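# Place the gear blank in the gear shaper's chuck

## Task

Set the gear blank into the gear shaper's chuck, then open the gripper so the blank is no longer held.

## Robot and tools

Robot: two 6-joint arms with parallel grippers, named left_arm and right_arm. The names are labels only and say nothing about image sides. Each arm is fixed to the table at its base. left_arm base is at (-0.041, +0.326, 0) m with quat_wxyz (+0.999, 0, 0, +0.046). right_arm base is at (+0.029, -0.238, 0) m with quat_wxyz (+0.997, 0, 0, -0.076).

Scene frame: origin on the tabletop midway between the arms, +z up, +x out over the table, left_arm on the +y side. Reported gripper poses use this frame. The fingers extend along the gripper's own +z and close along its y. end_effector_position is the point between the pads, roughly 1 cm behind the fingertips. The printed hand position can be off from the real one, more so when the arm reaches far.

Tool execute_actions. Argument actions is a list holding zero or one item. An empty list just reports the current state. An item with rows (and optional steps, 1 to 15, default 15) moves the robot. An item with only steps (1 to 300) is a wait: nothing new is commanded and it returns after that many steps since the previous result, with your reply time counted inside them. One control step is 1/30 s. Optional pictures (true/false) controls whether camera images come back; by default they do. A refused call moves nothing.

Each row is one list of 14 plain numbers covering both arms, always all 14 even if one arm is idle: left_arm waist, shoulder, elbow, wrist pitch, wrist yaw, wrist roll, opening, then the same seven for right_arm. Rows are absolute joint-angle targets in radians, the same values the Joint positions line shows, not offsets. One row is applied per step; if there are fewer rows than steps the last one repeats. Ranges per arm: waist -2.618 to 3.054, shoulder 0.000 to 3.142, elbow 0.000 to 3.142, wrist pitch -1.571 to 1.571, wrist yaw -1.571 to 1.571, wrist roll -2.094 to 2.094. A target more than 0.036 rad beyond a range end, and further out than the joint's last reported angle, gets the call refused. True joint ends may sit up to 0.036 rad either side of these; a joint pushed past its true end is stopped there and the result may say "joint sent to its limit" (possibly about an earlier, still-running action). Opening is a number in [-1, 1]: +1 fully open, -1 closed.

Motion limits: each step the commanded angle stays within a lead of the measured one: waist 0.202, shoulder 0.258, elbow 0.238, wrist pitch 0.573, wrist yaw and roll 0.522 rad. If targets would move the gripper more than 70 mm from its measured spot in one step, all that arm's targets are scaled back. Far goals therefore take several actions. Between replies the arms keep chasing the last row sent, until everything has nearly stopped (slow or blocked counts as stopped) or a step is HELD; after that only a new action moves them further. Fingers still in motion keep going.

Result lines: a state line per arm with end_effector_position (m) and end_effector_quat_wxyz. Joint positions and Joint velocities: per arm, six joints (rad, rad/s) then the pad gap (m, m/s; 0.094 m is fully open). grip_measured is the measured opening on the command scale; each gripper has a fixed bias of up to about 1 mm. "joint command not followed" means a clearance check altered or blocked joint targets on some steps; the rest still ran. HELD marks steps where your row, wholly or partly, was not sent. Joint torques follow Joint positions order without the gripper; they are total drive output, biased and noisy, and friction can mimic or hide loads. MOTOR HOT appears from 75 °C; at 90 °C that arm halts for 10 s; at 100 °C it goes limp and drops. OVER-TEMPERATURE FAULT reports these stops. Avoid holding loads longer than needed.

Gripping: to hold something, command an opening below grip_measured; about 0.03 below is firm, a smaller gap is gentler. Pad force tops out near 50 to 62 N (less on some grippers, and less on parts thinner than about 2 mm); first contact can spike. Something may briefly pull on a held part or nudge a loose one, so grip securely.

Cameras: cam_high, cam_low, cam_left_wrist, cam_right_wrist, each 504x504, images returned in that order. Intrinsics: cam_high pinhole+radial fx=fy 531.831, cx 249.457, cy 253.836; cam_low pinhole+radial fx=fy 477.009, cx 252.243, cy 250.306; wrist cameras are fisheye (left fx 264.081, fy 265.138; right fx 262.397, fy 263.446; theta_max 79.406°). Wrist camera mounts sit on the gripper and take up space near it.

Tool zoom_image: camera (one of the four names) and region [x0, y0, x1, y1] in pixels of that camera's latest image, top-left origin, at most 504 by 504. Gives a closer look; moves nothing.

Tool read_manual: optional section, "licences" only; returns URDF licence text, moves nothing.

Tool finished_scene: scene is the integer number of the current scene. Replying without any tool call also ends things.



Avoid: knocking or placing anything off the table (fails the task), dropping or letting the blank slip, slamming, hard impacts or heavy pushes, letting the two arms collide or press on each other (can end the scene). Smooth, economical motion is preferred.

Each tool is called after "Emit:" in YAML: its name, and indented under it one key for each argument.

## Session

Emit:
execute_actions:
  actions: []

Scene clock: 0.00 s of 4200.00 s.
left_arm: end_effector_position=(+0.2606, +0.5641, +0.2906) grip_measured=+1.000 end_effector_quat_wxyz=(+0.699, -0.232, +0.631, +0.245) | right_arm: end_effector_position=(+0.4999, -0.4891, +0.3418) grip_measured=+1.000 end_effector_quat_wxyz=(+0.385, +0.593, +0.496, +0.504)
Joint positions: left_arm=[ 0.552  1.099  0.507  0.689 -0.046 -0.01   0.094] | right_arm=[-0.567  1.776  1.607 -0.099 -0.745  1.609  0.094]
Joint velocities: left_arm=[-0.007 -0.002 -0.002  0.022  0.007 -0.007  0.   ] | right_arm=[-0.007 -0.017 -0.007 -0.007 -0.037  0.007  0.   ]
Joint torques (N m, as the arm reports them, + toward a larger angle): no reading
Motor temperatures (°C, as the motors report them): left_arm=[25 28 26 24 27 26] | right_arm=[27 26 27 27 26 27]

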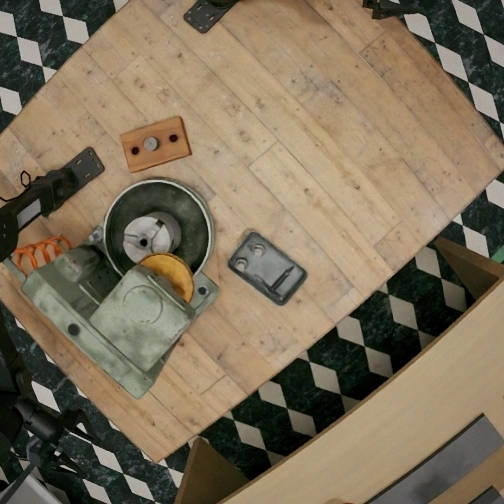

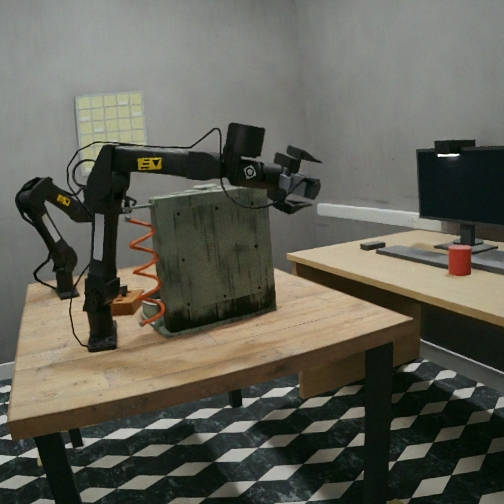

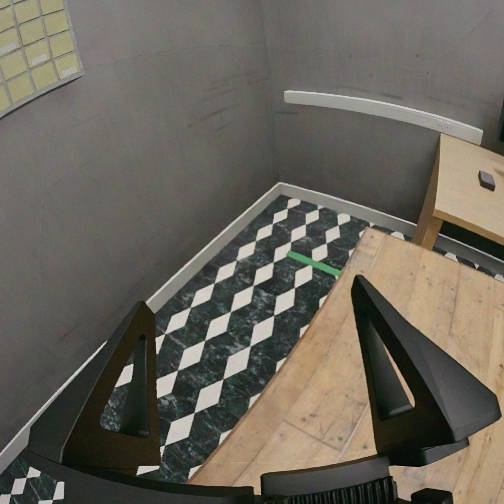

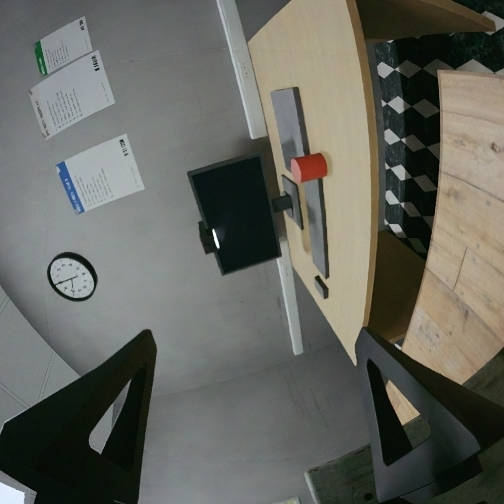

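Emit:
zoom_image:
  camera: "cam_high"
  region: [60, 90, 260, 290]

Emit:
zoom_image:
  camera: "cam_high"
  region: [0, 150, 330, 420]

Region (60, 90, 260, 290) of cam_high's 504x504 image, scaled by 2.520, with more detail than that image has.

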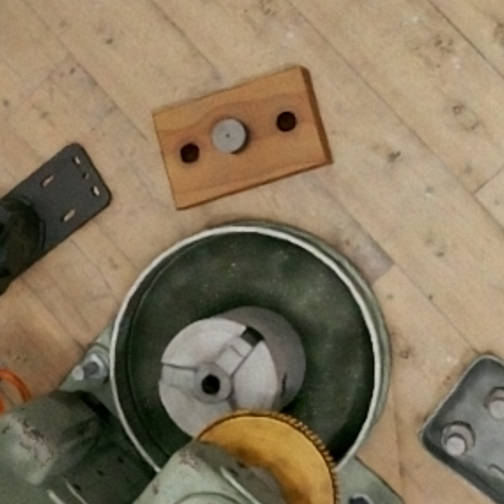

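Region (0, 150, 330, 420) of cam_high's 504x504 image, scaled by 1.527, with more detail than that image has; it fills the top 412 rows of this view, and the rest is white.

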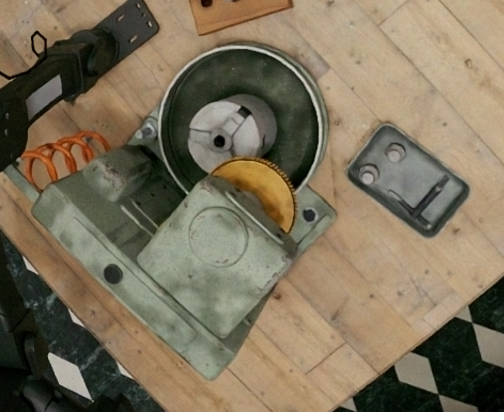

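Emit:
zoom_image:
  camera: "cam_high"
  region: [0, 130, 130, 260]

Emit:
zoom_image:
  camera: "cam_high"
  region: [160, 0, 290, 60]

Emit:
zoom_image:
  camera: "cam_low"
  region: [10, 170, 300, 370]

Region (0, 130, 130, 260) of cam_high's 504x504 image, scaled by 3.877, with more detail than that image has.

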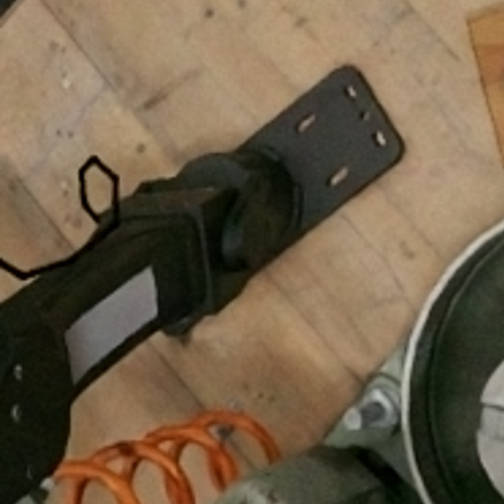

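Region (160, 0, 290, 60) of cam_high's 504x504 image, scaled by 3.877, with more detail than that image has; it fills the top 233 rows of this view, and the rest is white.

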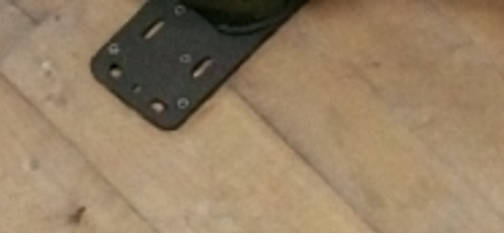

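Region (10, 170, 300, 370) of cam_low's 504x504 image, scaled by 1.738, with more detail than that image has; it fills the top 348 rows of this view, and the rest is white.

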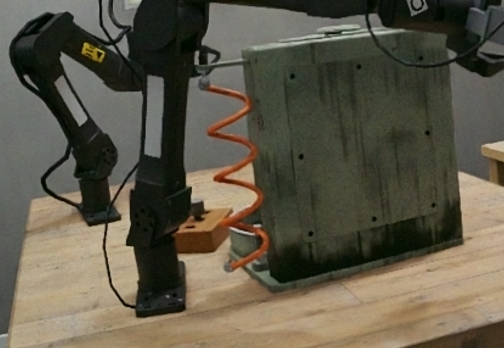

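Emit:
execute_actions:
  actions:
    - {"rows": [[-1.1,0.6,0.6,-0.2,0,0,1, -0.567,1.5,1.85,0.1,0,0,1]], "steps": 15}
  pictures: false

Emit:
execute_actions:
  actions:
    - {"steps": 45}

Scene clock: 120.50 s of 4200.00 s.
left_arm: end_effector_position=(+0.2332, +0.2232, +0.2926) grip_measured=+1.000 end_effector_quat_wxyz=(+0.645, +0.134, +0.743, -0.119) | right_arm: end_effector_position=(+0.4412, -0.5281, +0.5051) grip_measured=+1.000 end_effector_quat_wxyz=(+0.703, +0.458, +0.482, +0.251)
Joint positions: left_arm=[-0.457  0.598  0.598 -0.139 -0.005 -0.005  0.094] | right_arm=[-0.567  1.601  1.741 -0.019 -0.299  1.139  0.094]
Joint velocities: left_arm=[-2.063  0.002  0.002 -0.388  0.022  0.051  0.   ] | right_arm=[-0.007 -0.354  0.32   0.256  0.901 -1.443  0.   ]
Joint torques (N m, as the arm reports them, + toward a larger angle): left_arm=[-0.22  0.24  9.64  1.61  0.08  0.05] | right_arm=[ -0.05 -11.86   8.28   2.31   0.09  -0.17]
Motor temperatures (°C, as the motors report them): left_arm=[25 29 29 34 27 26] | right_arm=[27 33 31 39 26 27]
Steps of this call (steps 1 to 90: nothing new was sent; then 117.00 s passed at rest; steps 91 to 105: all 15 steps of this action). Readings (joint positions):
91: left_arm=[0.529 1.071 0.520 0.614 -0.059 -0.011] | right_arm=[-0.567 1.772 1.609 -0.099 -0.726 1.591]
92: left_arm=[0.473 1.013 0.532 0.489 -0.060 -0.011] | right_arm=[-0.567 1.768 1.612 -0.099 -0.698 1.566]
94: left_arm=[0.338 0.870 0.553 0.285 -0.040 -0.009] | right_arm=[-0.567 1.750 1.625 -0.097 -0.641 1.516]
98: left_arm=[0.051 0.619 0.587 0.028 -0.015 -0.006] | right_arm=[-0.567 1.697 1.662 -0.078 -0.524 1.407]
105: the state above

Scene clock: 122.00 s of 4200.00 s.
left_arm: end_effector_position=(+0.1153, +0.0806, +0.2810) grip_measured=+1.000 end_effector_quat_wxyz=(+0.558, +0.372, +0.674, -0.310) | right_arm: end_effector_position=(+0.3603, -0.5246, +0.6250) grip_measured=+1.000 end_effector_quat_wxyz=(+0.792, +0.186, +0.503, -0.292)
Joint positions: left_arm=[-1.093  0.598  0.598 -0.186  0.01  -0.002  0.094] | right_arm=[-0.567  1.5    1.835  0.105 -0.01   0.006  0.094]
Joint velocities: left_arm=[-0.007 -0.012 -0.017  0.022  0.066  0.037  0.   ] | right_arm=[ 0.007 -0.017  0.002  0.037 -0.007  0.022  0.   ]
Joint torques (N m, as the arm reports them, + toward a larger angle): left_arm=[-0.54  0.33  9.7   1.5  -0.09  0.01] | right_arm=[-0.04 -7.2   6.59  1.91  0.12 -0.05]
Motor temperatures (°C, as the motors report them): left_arm=[25 29 29 34 27 26] | right_arm=[27 33 31 39 26 27]
Steps of this call (steps 1 to 45: the robot went on to your last target). Readings (joint positions):
1: left_arm=[-0.529 0.598 0.598 -0.151 -0.004 -0.005] | right_arm=[-0.567 1.588 1.752 -0.009 -0.268 1.086]
2: left_arm=[-0.602 0.598 0.598 -0.159 -0.003 -0.004] | right_arm=[-0.567 1.576 1.764 0.002 -0.236 1.026]
4: left_arm=[-0.746 0.598 0.598 -0.170 -0.003 -0.004] | right_arm=[-0.567 1.553 1.787 0.024 -0.173 0.879]
8: left_arm=[-1.026 0.598 0.598 -0.180 0.003 -0.003] | right_arm=[-0.567 1.515 1.824 0.074 -0.074 0.495]
45: the state above
All arms were judged still, so your last target was given up. Only a new action makes them travel on or press farther. Fingers that are still opening or closing keep moving.

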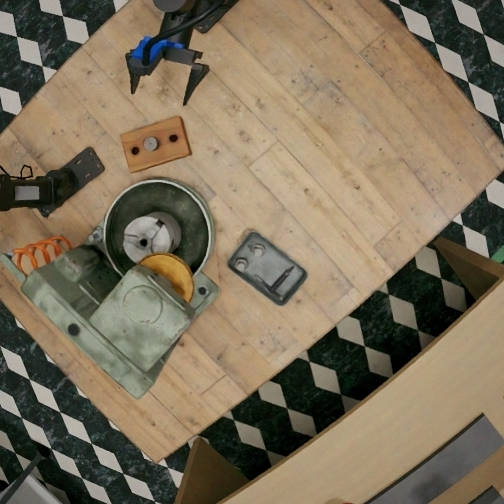

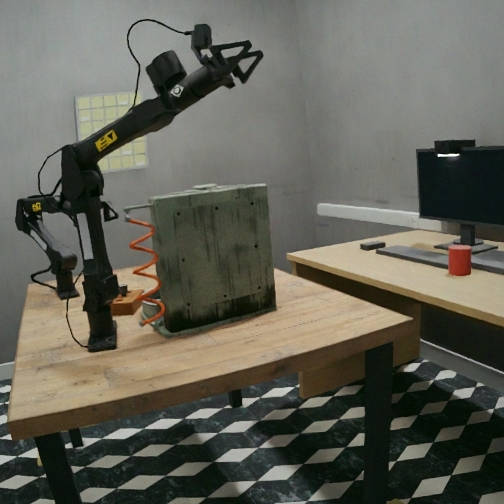

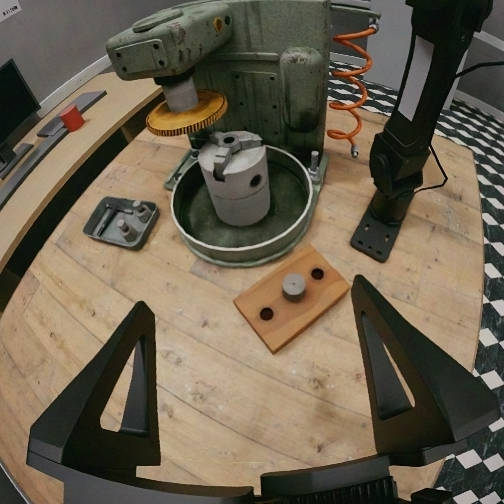

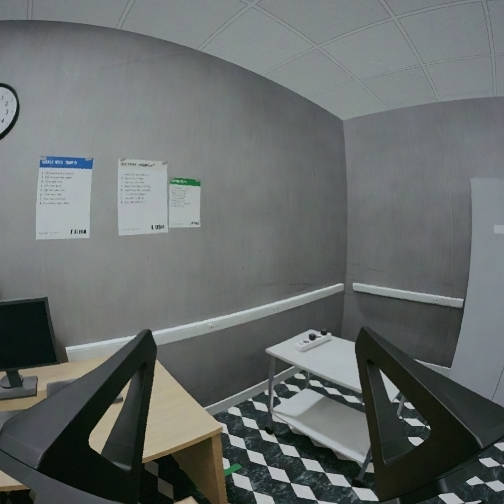

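Emit:
zoom_image:
  camera: "cam_left_wrist"
  region: [100, 0, 380, 280]

Emit:
zoom_image:
  camera: "cam_left_wrist"
  region: [220, 230, 360, 370]

Emit:
zoom_image:
  camera: "cam_high"
  region: [100, 20, 240, 160]

Region (100, 0, 380, 280) of cam_left_wrist's 504x504 image, scaled by 1.800, with more detail than that image has.

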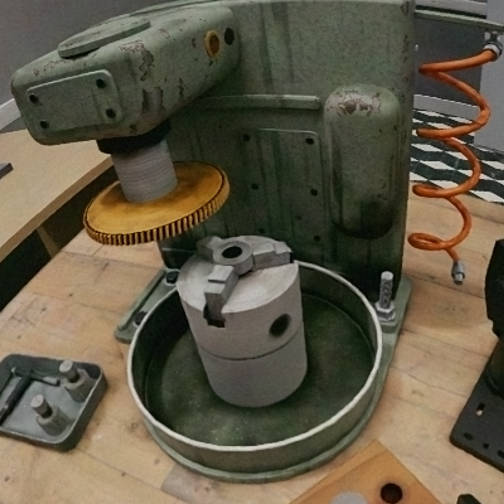

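Region (220, 230, 360, 370) of cam_left_wrist's 504x504 image, scaled by 3.600, with more detail than that image has.

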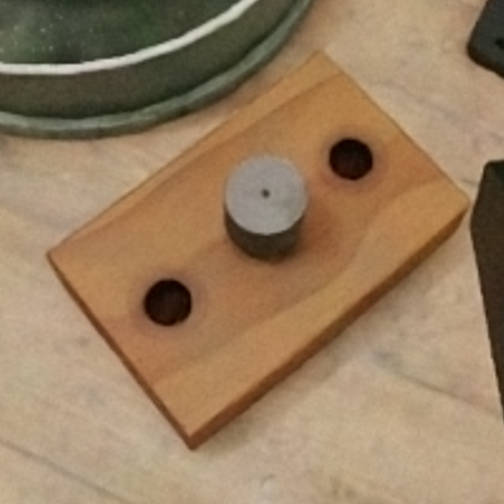

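Region (100, 20, 240, 160) of cam_high's 504x504 image, scaled by 3.600, with more detail than that image has.

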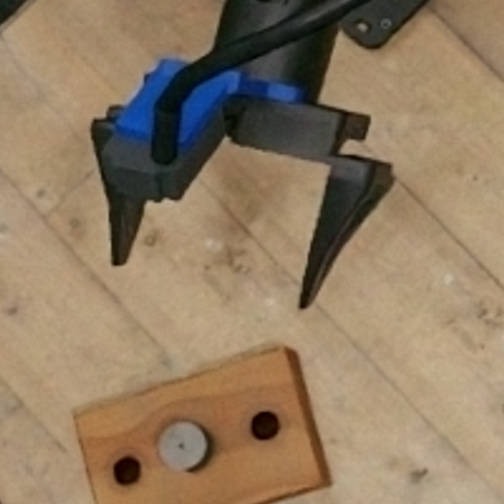

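Emit:
execute_actions:
  actions:
    - {"rows": [[-0.3,0.6,0.6,-0.5,0.6,0,1, 0.75,1.5,1.85,-0.6,0,0,1]], "steps": 15}
  pictures: false

Emit:
execute_actions:
  actions:
    - {"steps": 20}
  pictures: false

Scene clock: 195.63 s of 4200.00 s.
left_arm: end_effector_position=(+0.1777, +0.1833, +0.2266) grip_measured=+1.000 end_effector_quat_wxyz=(+0.473, +0.230, +0.801, -0.286) | right_arm: end_effector_position=(+0.4881, -0.2439, +0.4694) grip_measured=+1.000 end_effector_quat_wxyz=(+0.634, +0.008, +0.773, -0.005)
Joint positions: left_arm=[-0.308  0.6    0.602 -0.476  0.552 -0.     0.094] | right_arm=[ 0.141  1.508  1.837 -0.527  0.007  0.005  0.094]
Joint velocities: left_arm=[ 0.012 -0.012 -0.007 -0.037  0.212 -0.022  0.   ] | right_arm=[ 1.8    0.017 -0.002 -0.418 -0.081 -0.037  0.   ]
Joint torques (N m, as the arm reports them, + toward a larger angle): left_arm=[0.53 0.35 9.04 1.32 0.26 0.  ] | right_arm=[ 0.55 -8.32  6.55  2.29 -0.05 -0.05]
Motor temperatures (°C, as the motors report them): left_arm=[26 28 29 36 27 26] | right_arm=[27 30 31 39 26 27]
Steps of this call (steps 1 to 90: nothing new was sent; then 70.13 s passed at rest; steps 91 to 105: all 15 steps of this action). Readings (joint positions):
91: left_arm=[-1.059 0.598 0.600 -0.214 0.086 -0.001] | right_arm=[-0.554 1.500 1.836 0.075 -0.002 0.006]
92: left_arm=[-0.989 0.598 0.602 -0.258 0.191 -0.000] | right_arm=[-0.528 1.496 1.837 0.021 0.005 0.006]
94: left_arm=[-0.845 0.600 0.602 -0.349 0.338 -0.000] | right_arm=[-0.451 1.496 1.837 -0.090 0.006 0.006]
98: left_arm=[-0.558 0.600 0.602 -0.438 0.487 -0.000] | right_arm=[-0.273 1.501 1.837 -0.316 0.008 0.006]
105: the state above

Scene clock: 196.30 s of 4200.00 s.
left_arm: end_effector_position=(+0.1731, +0.1796, +0.2259) grip_measured=+1.000 end_effector_quat_wxyz=(+0.465, +0.236, +0.799, -0.298) | right_arm: end_effector_position=(+0.4019, +0.0232, +0.4541) grip_measured=+1.000 end_effector_quat_wxyz=(+0.580, -0.239, +0.756, +0.185)
Joint positions: left_arm=[-0.308  0.6    0.602 -0.487  0.583 -0.     0.094] | right_arm=[ 0.757  1.508  1.837 -0.59  -0.01  -0.     0.094]
Joint velocities: left_arm=[ 0.007 -0.002 -0.017  0.066 -0.037 -0.037  0.   ] | right_arm=[-0.002  0.002 -0.017  0.095  0.066 -0.022  0.   ]
Joint torques (N m, as the arm reports them, + toward a larger angle): left_arm=[0.63 0.44 9.03 1.3  0.28 0.  ] | right_arm=[-0.47 -8.42  6.64  2.16  0.11  0.  ]
Motor temperatures (°C, as the motors report them): left_arm=[26 28 29 35 28 26] | right_arm=[27 30 31 39 26 27]
Steps of this call (steps 1 to 20: the robot went on to your last target). Readings (joint positions):
1: left_arm=[-0.308 0.600 0.602 -0.479 0.559 -0.000] | right_arm=[0.205 1.508 1.837 -0.540 0.006 0.005]
2: left_arm=[-0.308 0.600 0.602 -0.481 0.564 -0.000] | right_arm=[0.269 1.508 1.837 -0.551 0.006 0.005]
4: left_arm=[-0.308 0.600 0.602 -0.483 0.571 -0.000] | right_arm=[0.400 1.508 1.837 -0.564 0.005 0.005]
8: left_arm=[-0.308 0.600 0.602 -0.486 0.579 -0.000] | right_arm=[0.659 1.508 1.837 -0.579 0.003 0.004]
20: the state above

Emit:
execute_actions:
  actions:
    - {"rows": [[-0.3,0.6,0.6,-0.5,0.6,0,1, 1.0,1.5,1.75,-1.55,0,0,1]], "steps": 15}
  pictures: false

Emit:
execute_actions:
  actions:
    - {"steps": 20}

Scene clock: 206.27 s of 4200.00 s.
left_arm: end_effector_position=(+0.1731, +0.1795, +0.2260) grip_measured=+1.000 end_effector_quat_wxyz=(+0.465, +0.236, +0.799, -0.299) | right_arm: end_effector_position=(+0.2424, +0.0025, +0.2724) grip_measured=+1.000 end_effector_quat_wxyz=(+0.182, -0.400, +0.895, +0.082)
Joint positions: left_arm=[-0.308  0.6    0.602 -0.487  0.584 -0.     0.094] | right_arm=[ 0.994  1.506  1.758 -1.421 -0.     0.001  0.094]
Joint velocities: left_arm=[ 0.012  0.017  0.007 -0.037  0.007 -0.037  0.   ] | right_arm=[-0.012  0.022 -0.056 -1.004 -0.007 -0.037  0.   ]
Joint torques (N m, as the arm reports them, + toward a larger angle): left_arm=[0.54 0.35 8.94 1.31 0.31 0.02] | right_arm=[ 0.41 -7.52  4.93  1.6   0.02  0.  ]
Motor temperatures (°C, as the motors report them): left_arm=[26 28 29 35 28 26] | right_arm=[27 30 31 40 26 27]
Steps of this call (steps 1 to 15: the robot went on to your last target; steps 16 to 90: nothing new was sent; then 6.47 s passed at rest; steps 91 to 105: all 15 steps of this action). Readings (joint positions):
91: left_arm=[-0.308 0.600 0.602 -0.487 0.584 -0.000] | right_arm=[0.767 1.508 1.837 -0.611 -0.003 0.001]
92: left_arm=[-0.308 0.600 0.602 -0.487 0.584 -0.000] | right_arm=[0.786 1.506 1.837 -0.654 0.003 0.001]
94: left_arm=[-0.308 0.600 0.602 -0.487 0.584 -0.000] | right_arm=[0.847 1.506 1.827 -0.746 0.003 0.001]
98: left_arm=[-0.308 0.600 0.602 -0.487 0.584 -0.000] | right_arm=[0.951 1.506 1.793 -0.985 0.001 0.001]
105: the state above

Scene clock: 206.93 s of 4200.00 s.
left_arm: end_effector_position=(+0.1731, +0.1795, +0.2260) grip_measured=+1.000 end_effector_quat_wxyz=(+0.465, +0.236, +0.799, -0.299) | right_arm: end_effector_position=(+0.2234, -0.0188, +0.2622) grip_measured=+1.000 end_effector_quat_wxyz=(+0.127, -0.404, +0.904, +0.057)
Joint positions: left_arm=[-0.308  0.6    0.602 -0.487  0.584 -0.     0.094] | right_arm=[ 0.994  1.506  1.757 -1.543 -0.     0.001  0.094]
Joint velocities: left_arm=[-0.002 -0.007 -0.007  0.037 -0.007  0.125  0.   ] | right_arm=[-0.017 -0.022  0.002 -0.051 -0.037  0.022  0.   ]
Joint torques (N m, as the arm reports them, + toward a larger angle): left_arm=[ 0.57  0.4   9.13  1.3   0.3  -0.02] | right_arm=[ 0.47 -7.31  4.7   1.06  0.01  0.01]
Motor temperatures (°C, as the motors report them): left_arm=[26 28 29 35 28 26] | right_arm=[27 30 31 40 26 27]
Steps of this call (steps 1 to 20: the robot went on to your last target). Readings (joint positions):
1: left_arm=[-0.308 0.600 0.602 -0.487 0.584 -0.000] | right_arm=[0.994 1.506 1.757 -1.452 -0.000 0.001]
2: left_arm=[-0.308 0.600 0.602 -0.487 0.584 -0.000] | right_arm=[0.994 1.506 1.757 -1.475 -0.000 0.001]
4: left_arm=[-0.308 0.600 0.602 -0.487 0.584 -0.000] | right_arm=[0.994 1.506 1.757 -1.504 -0.000 0.001]
8: left_arm=[-0.308 0.600 0.602 -0.487 0.584 -0.000] | right_arm=[0.994 1.506 1.757 -1.530 -0.000 0.001]
20: the state above

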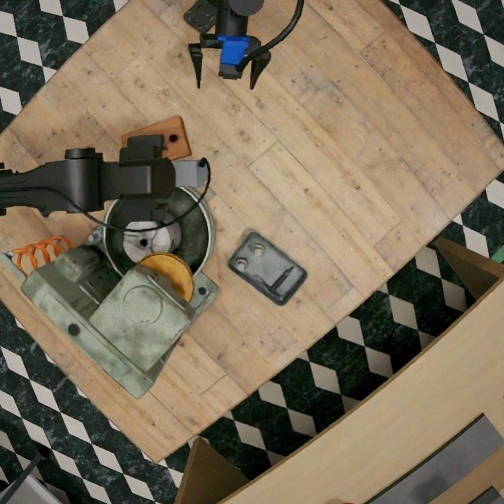

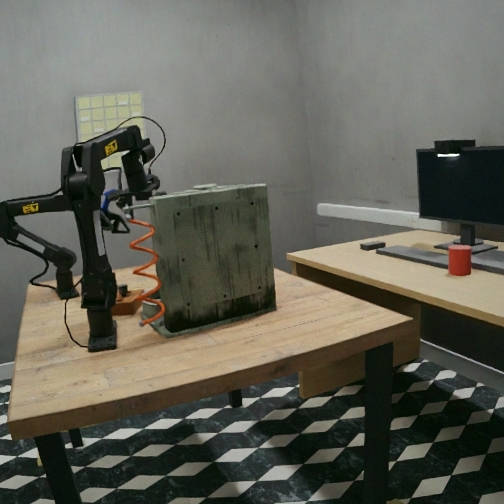

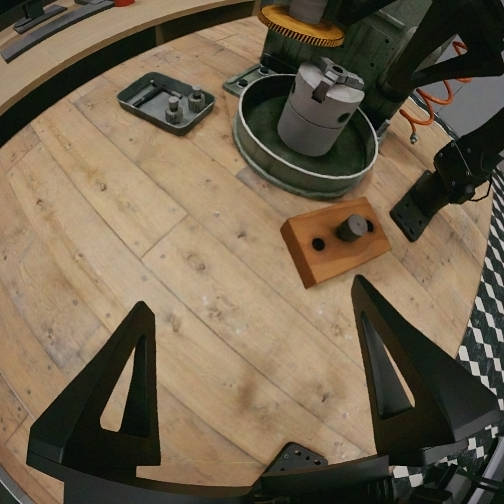

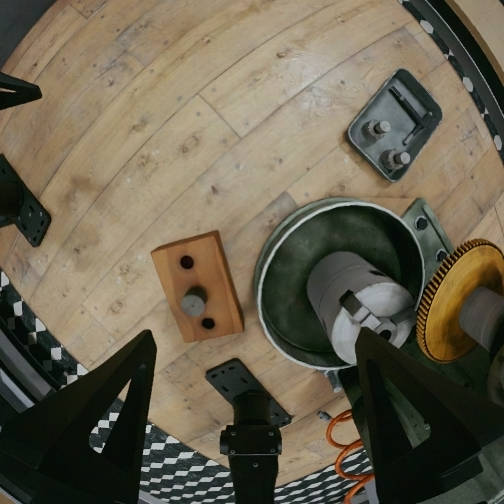

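Emit:
zoom_image:
  camera: "cam_right_wrist"
  region: [140, 220, 260, 350]

Emit:
zoom_image:
  camera: "cam_right_wrist"
  region: [290, 190, 504, 404]

Region (140, 220, 260, 350) of cam_right_wrist's 504x504 image, scaled by 3.877, with more detail than that image has; it fills the left 465 columns of this view, and the rest is white.

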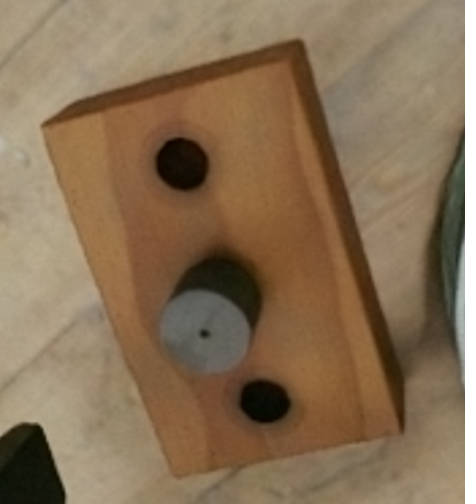

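Region (290, 190, 504, 404) of cam_right_wrist's 504x504 image, scaled by 2.355, with more detail than that image has.

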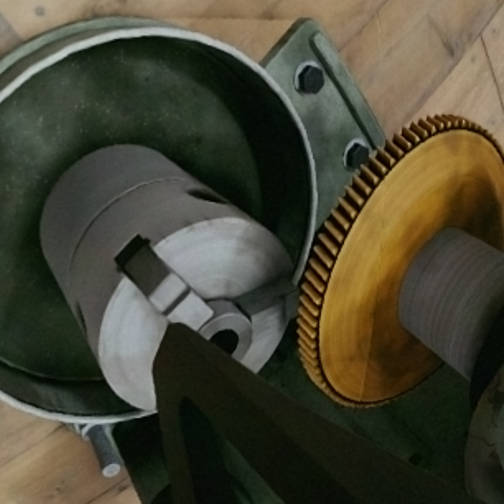

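Emit:
execute_actions:
  actions:
    - {"rows": [[-0.3,0.6,0.6,-0.5,0.6,0,1, 1.4885,1.3268,1.30,-1.40,0.271,-2.025,1]], "steps": 15}
  pictures: false

Emit:
execute_actions:
  actions:
    - {"rows": [[-0.3,0.6,0.6,-0.5,0.6,0,1, 1.4885,1.3268,1.1465,-1.2605,0.271,-2.025,1]], "steps": 15}
  pictures: false

Emit:
execute_actions:
  actions:
    - {"steps": 30}

Scene clock: 286.97 s of 4200.00 s.
left_arm: end_effector_position=(+0.1731, +0.1795, +0.2260) grip_measured=+1.000 end_effector_quat_wxyz=(+0.465, +0.236, +0.799, -0.299) | right_arm: end_effector_position=(+0.1237, -0.0206, +0.1826) grip_measured=+1.000 end_effector_quat_wxyz=(-0.046, +0.974, -0.179, +0.128)
Joint positions: left_arm=[-0.308  0.6    0.602 -0.487  0.584 -0.     0.094] | right_arm=[ 1.494  1.343  1.295 -1.416  0.251 -1.449  0.094]
Joint velocities: left_arm=[-0.012 -0.002 -0.017 -0.022 -0.081  0.007  0.   ] | right_arm=[-0.002 -0.012 -0.007  0.037  0.081 -2.806  0.   ]
Joint torques (N m, as the arm reports them, + toward a larger angle): left_arm=[0.58 0.36 9.02 1.32 0.3  0.01] | right_arm=[-0.44 -6.81  5.73  0.84  0.17  0.03]
Motor temperatures (°C, as the motors report them): left_arm=[26 28 30 35 28 26] | right_arm=[27 30 30 34 26 27]
Steps of this call (steps 1 to 15: the robot went on to your last target; steps 16 to 90: nothing new was sent; then 76.53 s passed at rest; steps 91 to 105: all 15 steps of this action). Readings (joint positions):
91: left_arm=[-0.308 0.600 0.602 -0.487 0.584 -0.000] | right_arm=[1.017 1.482 1.718 -1.506 0.047 -0.067]
92: left_arm=[-0.308 0.600 0.602 -0.487 0.584 -0.000] | right_arm=[1.069 1.437 1.638 -1.453 0.104 -0.164]
94: left_arm=[-0.308 0.600 0.602 -0.487 0.584 -0.000] | right_arm=[1.214 1.361 1.487 -1.427 0.163 -0.360]
98: left_arm=[-0.308 0.600 0.602 -0.487 0.584 -0.000] | right_arm=[1.468 1.341 1.310 -1.429 0.207 -0.758]
105: the state above

Scene clock: 287.47 s of 4200.00 s.
left_arm: end_effector_position=(+0.1731, +0.1795, +0.2260) grip_measured=+1.000 end_effector_quat_wxyz=(+0.465, +0.236, +0.799, -0.299) | right_arm: end_effector_position=(+0.1273, -0.0162, +0.1499) grip_measured=+1.000 end_effector_quat_wxyz=(-0.015, +0.985, +0.090, +0.145)
Joint positions: left_arm=[-0.308  0.6    0.602 -0.487  0.584 -0.     0.094] | right_arm=[ 1.494  1.331  1.152 -1.268  0.266 -1.998  0.094]
Joint velocities: left_arm=[-0.002 -0.007  0.007  0.007 -0.022 -0.007  0.   ] | right_arm=[ 0.012 -0.007  0.007  0.066  0.007 -0.11   0.   ]
Joint torques (N m, as the arm reports them, + toward a larger angle): left_arm=[0.58 0.46 9.04 1.3  0.3  0.03] | right_arm=[-0.49 -5.71  5.29  0.84  0.25 -0.05]
Motor temperatures (°C, as the motors report them): left_arm=[26 28 30 35 28 26] | right_arm=[27 30 30 34 26 27]
Steps of this call (steps 1 to 15: all 15 steps of this action). Readings (joint positions):
1: left_arm=[-0.308 0.600 0.602 -0.487 0.584 -0.000] | right_arm=[1.494 1.340 1.278 -1.393 0.255 -1.548]
2: left_arm=[-0.308 0.600 0.602 -0.487 0.584 -0.000] | right_arm=[1.494 1.332 1.244 -1.357 0.258 -1.639]
4: left_arm=[-0.308 0.600 0.602 -0.487 0.584 -0.000] | right_arm=[1.494 1.331 1.183 -1.323 0.261 -1.777]
8: left_arm=[-0.308 0.600 0.602 -0.487 0.584 -0.000] | right_arm=[1.494 1.331 1.152 -1.300 0.264 -1.922]
15: the state above

Scene clock: 288.47 s of 4200.00 s.
left_arm: end_effector_position=(+0.1731, +0.1795, +0.2260) grip_measured=+1.000 end_effector_quat_wxyz=(+0.465, +0.236, +0.799, -0.299) | right_arm: end_effector_position=(+0.1277, -0.0146, +0.1502) grip_measured=+1.000 end_effector_quat_wxyz=(-0.017, +0.984, +0.100, +0.146)
Joint positions: left_arm=[-0.308  0.6    0.602 -0.487  0.584 -0.     0.094] | right_arm=[ 1.494  1.331  1.152 -1.261  0.266 -2.018  0.094]
Joint velocities: left_arm=[-0.002  0.007 -0.027  0.037 -0.066  0.037  0.   ] | right_arm=[ 0.012  0.007 -0.007 -0.022 -0.022  0.007  0.   ]
Joint torques (N m, as the arm reports them, + toward a larger angle): left_arm=[0.54 0.39 9.08 1.32 0.31 0.01] | right_arm=[-0.48 -5.71  5.3   0.86  0.22 -0.06]
Motor temperatures (°C, as the motors report them): left_arm=[26 28 30 35 28 26] | right_arm=[27 30 30 34 26 27]
Steps of this call (steps 1 to 30: the robot went on to your last target). Readings (joint positions):
1: left_arm=[-0.308 0.600 0.602 -0.487 0.584 -0.000] | right_arm=[1.494 1.331 1.152 -1.266 0.266 -2.002]
2: left_arm=[-0.308 0.600 0.602 -0.487 0.584 -0.000] | right_arm=[1.494 1.331 1.152 -1.265 0.266 -2.006]
4: left_arm=[-0.308 0.600 0.602 -0.487 0.584 -0.000] | right_arm=[1.494 1.331 1.152 -1.263 0.266 -2.010]
8: left_arm=[-0.308 0.600 0.602 -0.487 0.584 -0.000] | right_arm=[1.494 1.331 1.152 -1.262 0.266 -2.015]
30: the state above
All arms were judged still, so your last target was given up. Only a new action makes them travel on or press farther. Fingers that are still opening or closing keep moving.

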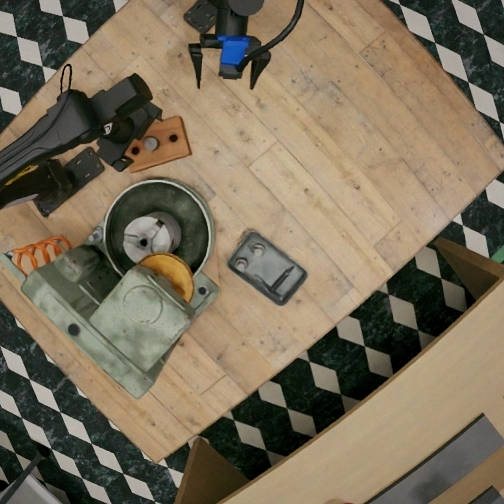

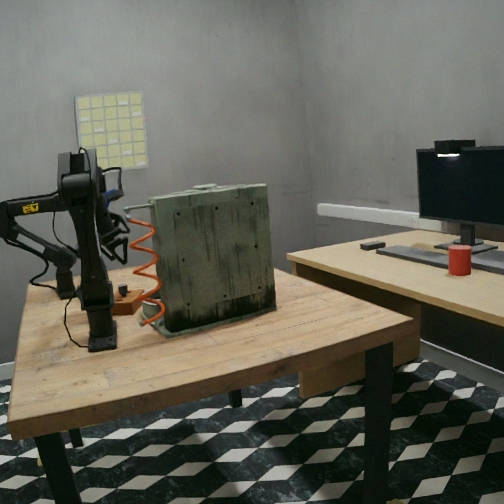

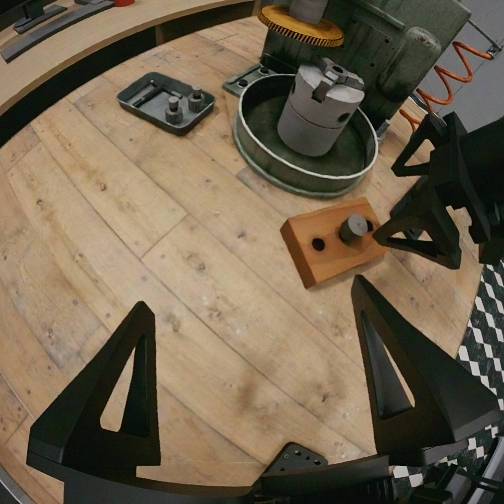

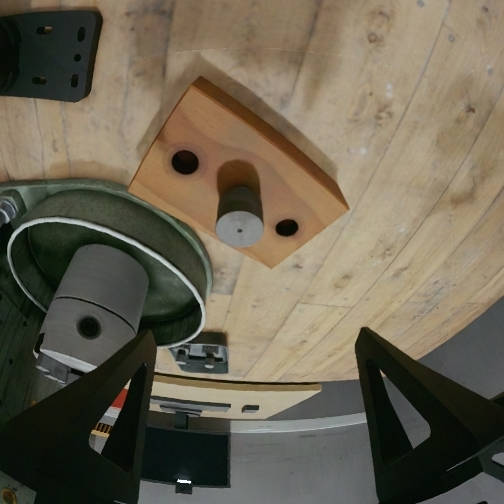

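Emit:
zoom_image:
  camera: "cam_right_wrist"
  region: [160, 130, 320, 270]

Region (160, 130, 320, 270) of cam_right_wrist's 504x504 image, scaled by 3.150, with more detail than that image has; it fills the top 441 rows of this view, and the rest is white.

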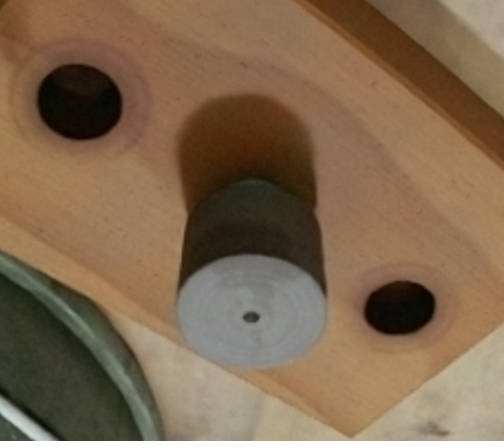

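Emit:
execute_actions:
  actions:
    - {"rows": [[-0.3,0.6,0.6,-0.5,0.6,0,1, 1.481,1.3096,0.9151,-1.0463,0.275,-2.03,1]], "steps": 15}
  pictures: false

Emit:
execute_actions:
  actions:
    - {"steps": 20}

Scene clock: 317.73 s of 4200.00 s.
left_arm: end_effector_position=(+0.1731, +0.1795, +0.2260) grip_measured=+1.000 end_effector_quat_wxyz=(+0.465, +0.236, +0.799, -0.299) | right_arm: end_effector_position=(+0.1264, -0.0270, +0.0918) grip_measured=+1.000 end_effector_quat_wxyz=(-0.006, +0.984, +0.102, +0.145)
Joint positions: left_arm=[-0.308  0.6    0.602 -0.487  0.584 -0.     0.094] | right_arm=[ 1.49   1.315  0.909 -1.055  0.27  -2.023  0.094]
Joint velocities: left_arm=[ 0.022 -0.012 -0.007  0.007  0.095 -0.007  0.   ] | right_arm=[-0.051 -0.002  0.002  0.11   0.022  0.007  0.   ]
Joint torques (N m, as the arm reports them, + toward a larger angle): left_arm=[0.53 0.35 9.   1.32 0.31 0.02] | right_arm=[-0.74 -5.62  5.85  0.79  0.23 -0.06]
Motor temperatures (°C, as the motors report them): left_arm=[26 28 30 35 28 26] | right_arm=[27 29 31 33 26 27]
Steps of this call (steps 1 to 90: nothing new was sent; then 25.77 s passed at rest; steps 91 to 105: all 15 steps of this action). Readings (joint positions):
91: left_arm=[-0.308 0.600 0.602 -0.487 0.584 -0.000] | right_arm=[1.494 1.325 1.124 -1.227 0.268 -2.020]
92: left_arm=[-0.308 0.600 0.602 -0.487 0.584 -0.000] | right_arm=[1.493 1.310 1.067 -1.167 0.269 -2.020]
94: left_arm=[-0.308 0.600 0.602 -0.487 0.584 -0.000] | right_arm=[1.491 1.311 0.968 -1.120 0.269 -2.021]
98: left_arm=[-0.308 0.600 0.602 -0.487 0.584 -0.000] | right_arm=[1.490 1.315 0.909 -1.102 0.269 -2.023]
105: the state above

Scene clock: 318.40 s of 4200.00 s.
left_arm: end_effector_position=(+0.1731, +0.1795, +0.2260) grip_measured=+1.000 end_effector_quat_wxyz=(+0.465, +0.236, +0.799, -0.299) | right_arm: end_effector_position=(+0.1269, -0.0250, +0.0921) grip_measured=+1.000 end_effector_quat_wxyz=(-0.010, +0.984, +0.101, +0.146)
Joint positions: left_arm=[-0.308  0.6    0.602 -0.487  0.584 -0.     0.094] | right_arm=[ 1.49   1.315  0.909 -1.047  0.27  -2.023  0.094]
Joint velocities: left_arm=[-0.002  0.017 -0.002 -0.051 -0.022  0.022  0.   ] | right_arm=[ 0.022 -0.012 -0.007 -0.037  0.007 -0.007  0.   ]
Joint torques (N m, as the arm reports them, + toward a larger angle): left_arm=[ 0.52  0.37  9.03  1.3   0.3  -0.01] | right_arm=[-0.75 -5.62  5.9   0.83  0.23 -0.07]
Motor temperatures (°C, as the motors report them): left_arm=[26 28 30 35 28 26] | right_arm=[27 29 31 33 26 27]
Steps of this call (steps 1 to 15: the robot went on to your last target; steps 16 to 20: nothing new was sent). Readings (joint positions):
1: left_arm=[-0.308 0.600 0.602 -0.487 0.584 -0.000] | right_arm=[1.490 1.315 0.909 -1.053 0.270 -2.023]
2: left_arm=[-0.308 0.600 0.602 -0.487 0.584 -0.000] | right_arm=[1.490 1.315 0.909 -1.052 0.270 -2.023]
4: left_arm=[-0.308 0.600 0.602 -0.487 0.584 -0.000] | right_arm=[1.490 1.315 0.909 -1.050 0.270 -2.023]
8: left_arm=[-0.308 0.600 0.602 -0.487 0.584 -0.000] | right_arm=[1.490 1.315 0.909 -1.048 0.270 -2.023]
20: the state above
All arms were judged still, so your last target was given up. Only a new action makes them travel on or press farther. Fingers that are still opening or closing keep moving.

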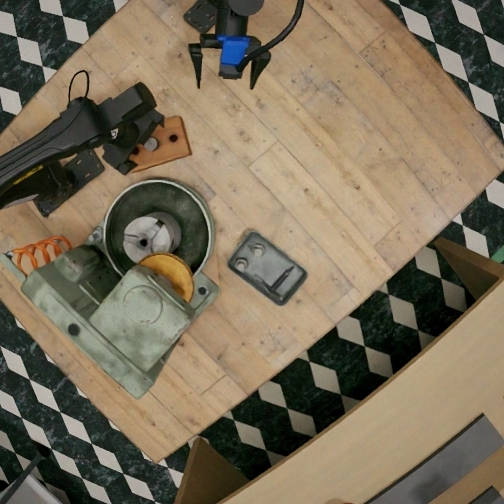

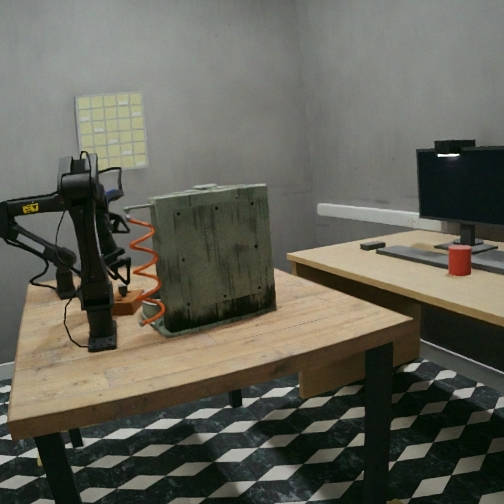

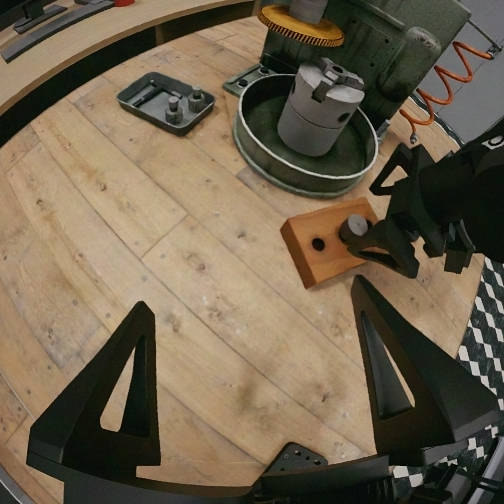

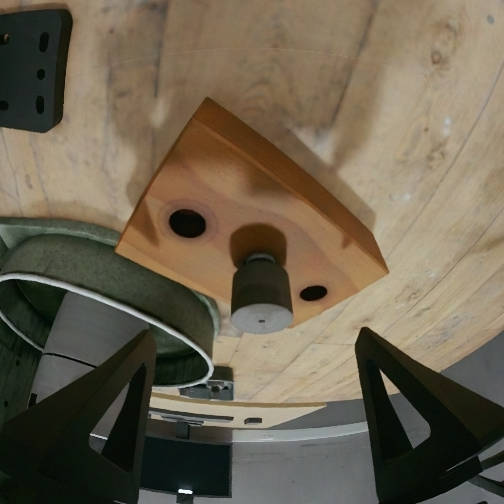

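Emit:
zoom_image:
  camera: "cam_right_wrist"
  region: [130, 190, 390, 380]

Region (130, 190, 390, 380) of cam_right_wrist's 504x504 image, scaled by 1.938, with more detail than that image has; it fills the top 368 rows of this view, and the rest is white.

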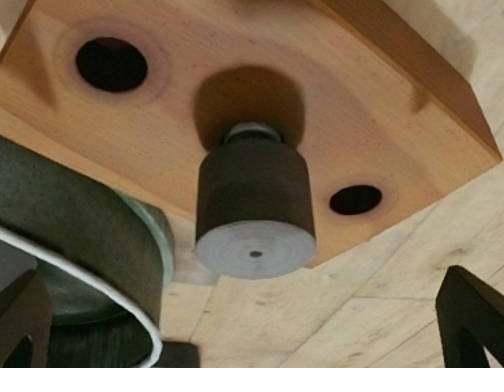

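Emit:
execute_actions:
  actions:
    - {"rows": [[-0.3,0.6,0.6,-0.5,0.6,0,1, 1.480,1.314,0.900,-1.025,0.275,-2.03,1],[-0.3,0.6,0.6,-0.5,0.6,0,1, 1.480,1.318,0.885,-1.005,0.275,-2.03,1],[-0.3,0.6,0.6,-0.5,0.6,0,1, 1.479,1.322,0.870,-0.985,0.275,-2.03,1],[-0.3,0.6,0.6,-0.5,0.6,0,1, 1.479,1.326,0.855,-0.965,0.275,-2.03,1],[-0.3,0.6,0.6,-0.5,0.6,0,1, 1.478,1.330,0.842,-0.945,0.275,-2.03,1],[-0.3,0.6,0.6,-0.5,0.6,0,1, 1.478,1.334,0.830,-0.928,0.275,-2.03,1],[-0.3,0.6,0.6,-0.5,0.6,0,1, 1.478,1.337,0.819,-0.9117,0.275,-2.03,1]], "steps": 15}
  pictures: false

Emit:
execute_actions:
  actions:
    - {"steps": 12}

Scene clock: 336.43 s of 4200.00 s.
left_arm: end_effector_position=(+0.1731, +0.1795, +0.2260) grip_measured=+1.000 end_effector_quat_wxyz=(+0.465, +0.236, +0.799, -0.299) | right_arm: end_effector_position=(+0.1286, -0.0185, +0.0723) grip_measured=+1.000 end_effector_quat_wxyz=(-0.026, +0.983, +0.099, +0.152)
Joint positions: left_arm=[-0.308  0.6    0.602 -0.487  0.584 -0.     0.094] | right_arm=[ 1.49   1.327  0.833 -0.924  0.27  -2.024  0.094]
Joint velocities: left_arm=[-0.002 -0.007  0.017  0.037  0.007 -0.007  0.   ] | right_arm=[-0.027  0.007 -0.002  0.066 -0.007 -0.022  0.   ]
Joint torques (N m, as the arm reports them, + toward a larger angle): left_arm=[0.61 0.47 9.01 1.31 0.27 0.02] | right_arm=[-0.98 -4.07  4.63  0.87  0.22 -0.06]
Motor temperatures (°C, as the motors report them): left_arm=[26 28 30 36 28 26] | right_arm=[27 29 31 32 26 27]
Steps of this call (steps 1 to 90: nothing new was sent; then 14.53 s passed at rest; steps 91 to 105: all 15 steps of this action). Readings (joint positions):
91: left_arm=[-0.308 0.600 0.602 -0.487 0.584 -0.000] | right_arm=[1.490 1.315 0.909 -1.045 0.270 -2.023]
92: left_arm=[-0.308 0.600 0.602 -0.487 0.584 -0.000] | right_arm=[1.490 1.315 0.909 -1.041 0.270 -2.024]
94: left_arm=[-0.308 0.600 0.602 -0.487 0.584 -0.000] | right_arm=[1.490 1.315 0.901 -1.017 0.270 -2.024]
98: left_arm=[-0.308 0.600 0.602 -0.487 0.584 -0.000] | right_arm=[1.490 1.316 0.851 -0.957 0.270 -2.024]
105: the state above

Scene clock: 336.83 s of 4200.00 s.
left_arm: end_effector_position=(+0.1731, +0.1795, +0.2260) grip_measured=+1.000 end_effector_quat_wxyz=(+0.465, +0.236, +0.799, -0.299) | right_arm: end_effector_position=(+0.1292, -0.0160, +0.0728) grip_measured=+1.000 end_effector_quat_wxyz=(-0.031, +0.983, +0.098, +0.154)
Joint positions: left_arm=[-0.308  0.6    0.602 -0.487  0.584 -0.     0.094] | right_arm=[ 1.49   1.327  0.833 -0.913  0.27  -2.024  0.094]
Joint velocities: left_arm=[-0.027 -0.012  0.002  0.007  0.095  0.022  0.   ] | right_arm=[-0.007  0.002 -0.012  0.022  0.007  0.037  0.   ]
Joint torques (N m, as the arm reports them, + toward a larger angle): left_arm=[0.56 0.41 8.97 1.3  0.3  0.  ] | right_arm=[-0.98 -4.05  4.67  0.9   0.22 -0.06]
Motor temperatures (°C, as the motors report them): left_arm=[26 28 30 36 28 26] | right_arm=[27 29 31 32 26 27]
Steps of this call (steps 1 to 12: the robot went on to your last target). Readings (joint positions):
1: left_arm=[-0.308 0.600 0.602 -0.487 0.584 -0.000] | right_arm=[1.490 1.327 0.833 -0.922 0.270 -2.024]
2: left_arm=[-0.308 0.600 0.602 -0.487 0.584 -0.000] | right_arm=[1.490 1.327 0.833 -0.920 0.270 -2.024]
4: left_arm=[-0.308 0.600 0.602 -0.487 0.584 -0.000] | right_arm=[1.490 1.327 0.833 -0.917 0.270 -2.024]
8: left_arm=[-0.308 0.600 0.602 -0.487 0.584 -0.000] | right_arm=[1.490 1.327 0.833 -0.914 0.270 -2.024]
12: the state above

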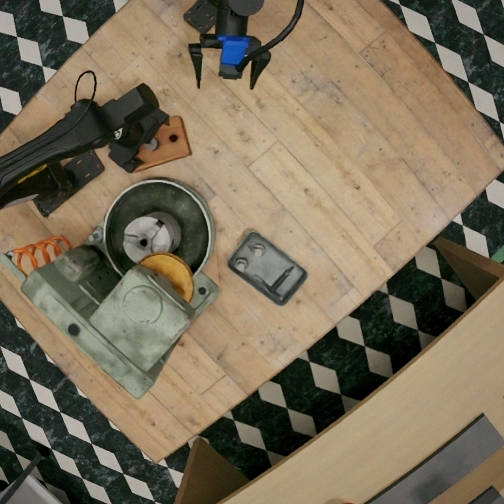

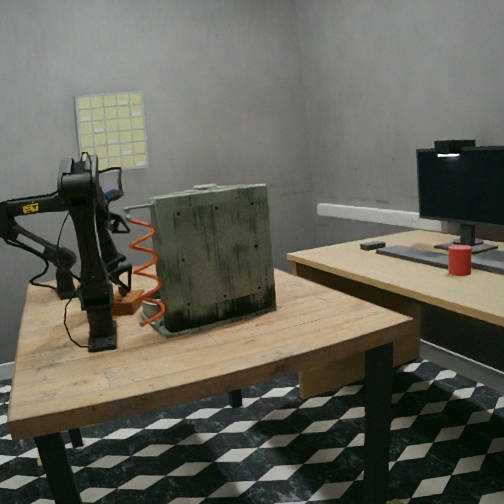

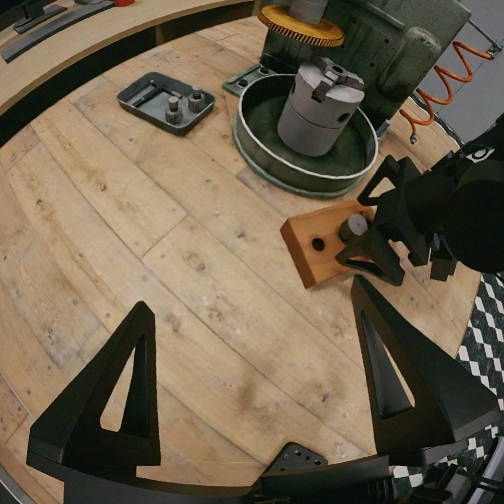

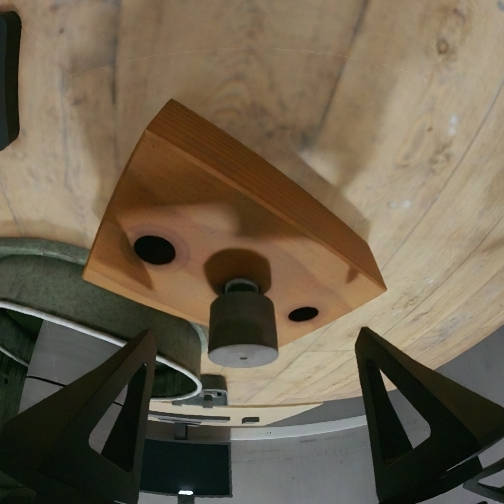

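Emit:
execute_actions:
  actions:
    - {"rows": [[-0.3,0.6,0.6,-0.5,0.6,0,1, 1.505,1.348,0.801,-0.920,0.275,-2.03,0.4]], "steps": 15}

Scene clock: 359.50 s of 4200.00 s.
left_arm: end_effector_position=(+0.1731, +0.1795, +0.2260) grip_measured=+1.000 end_effector_quat_wxyz=(+0.465, +0.236, +0.799, -0.299) | right_arm: end_effector_position=(+0.1272, -0.0192, +0.0689) grip_measured=+0.402 end_effector_quat_wxyz=(-0.026, +0.983, +0.102, +0.152)
Joint positions: left_arm=[-0.308  0.6    0.602 -0.487  0.584 -0.     0.094] | right_arm=[ 1.496  1.327  0.819 -0.912  0.271 -2.024  0.066]
Joint velocities: left_arm=[-0.002 -0.002  0.002 -0.022 -0.066 -0.037  0.   ] | right_arm=[-0.002  0.002 -0.012  0.007 -0.037 -0.007 -0.001]
Joint torques (N m, as the arm reports them, + toward a larger angle): left_arm=[0.58 0.44 9.07 1.33 0.31 0.01] | right_arm=[ 0.7  -2.9   4.38  0.82  0.22 -0.05]
Motor temperatures (°C, as the motors report them): left_arm=[26 28 30 36 28 26] | right_arm=[27 29 30 32 26 27]
Steps of this call (steps 1 to 30: the robot went on to your last target; steps 31 to 90: nothing new was sent; then 19.17 s passed at rest; steps 91 to 105: all 15 steps of this action). Readings (joint positions):
91: left_arm=[-0.308 0.600 0.602 -0.487 0.584 -0.000] | right_arm=[1.491 1.327 0.832 -0.912 0.271 -2.024]
92: left_arm=[-0.308 0.600 0.602 -0.487 0.584 -0.000] | right_arm=[1.492 1.327 0.830 -0.912 0.271 -2.024]
94: left_arm=[-0.308 0.600 0.602 -0.487 0.584 -0.000] | right_arm=[1.495 1.327 0.823 -0.912 0.271 -2.024]
98: left_arm=[-0.308 0.600 0.602 -0.487 0.584 -0.000] | right_arm=[1.496 1.327 0.819 -0.912 0.271 -2.024]
105: the state above

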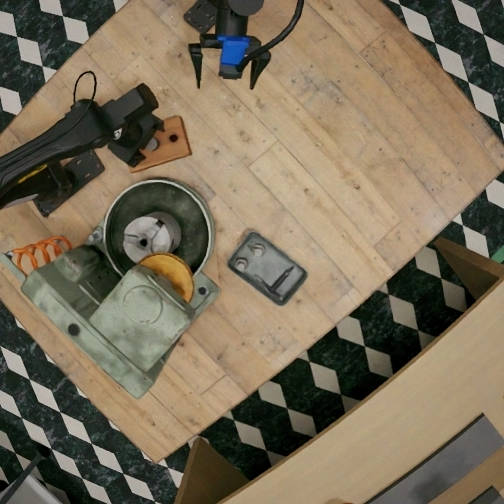

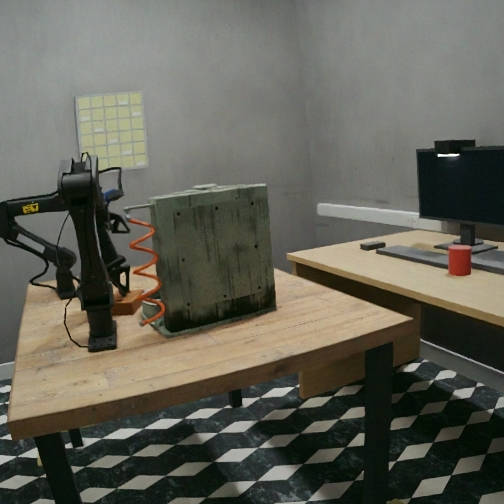

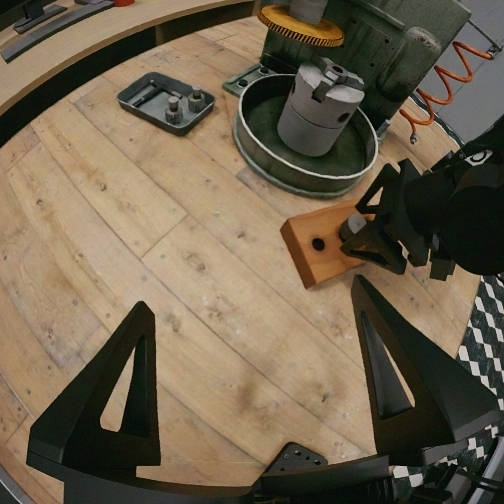

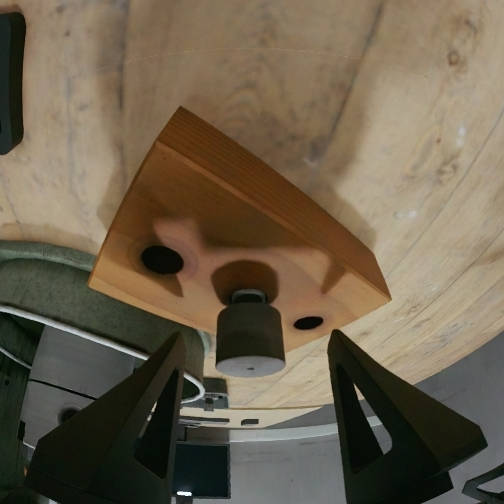

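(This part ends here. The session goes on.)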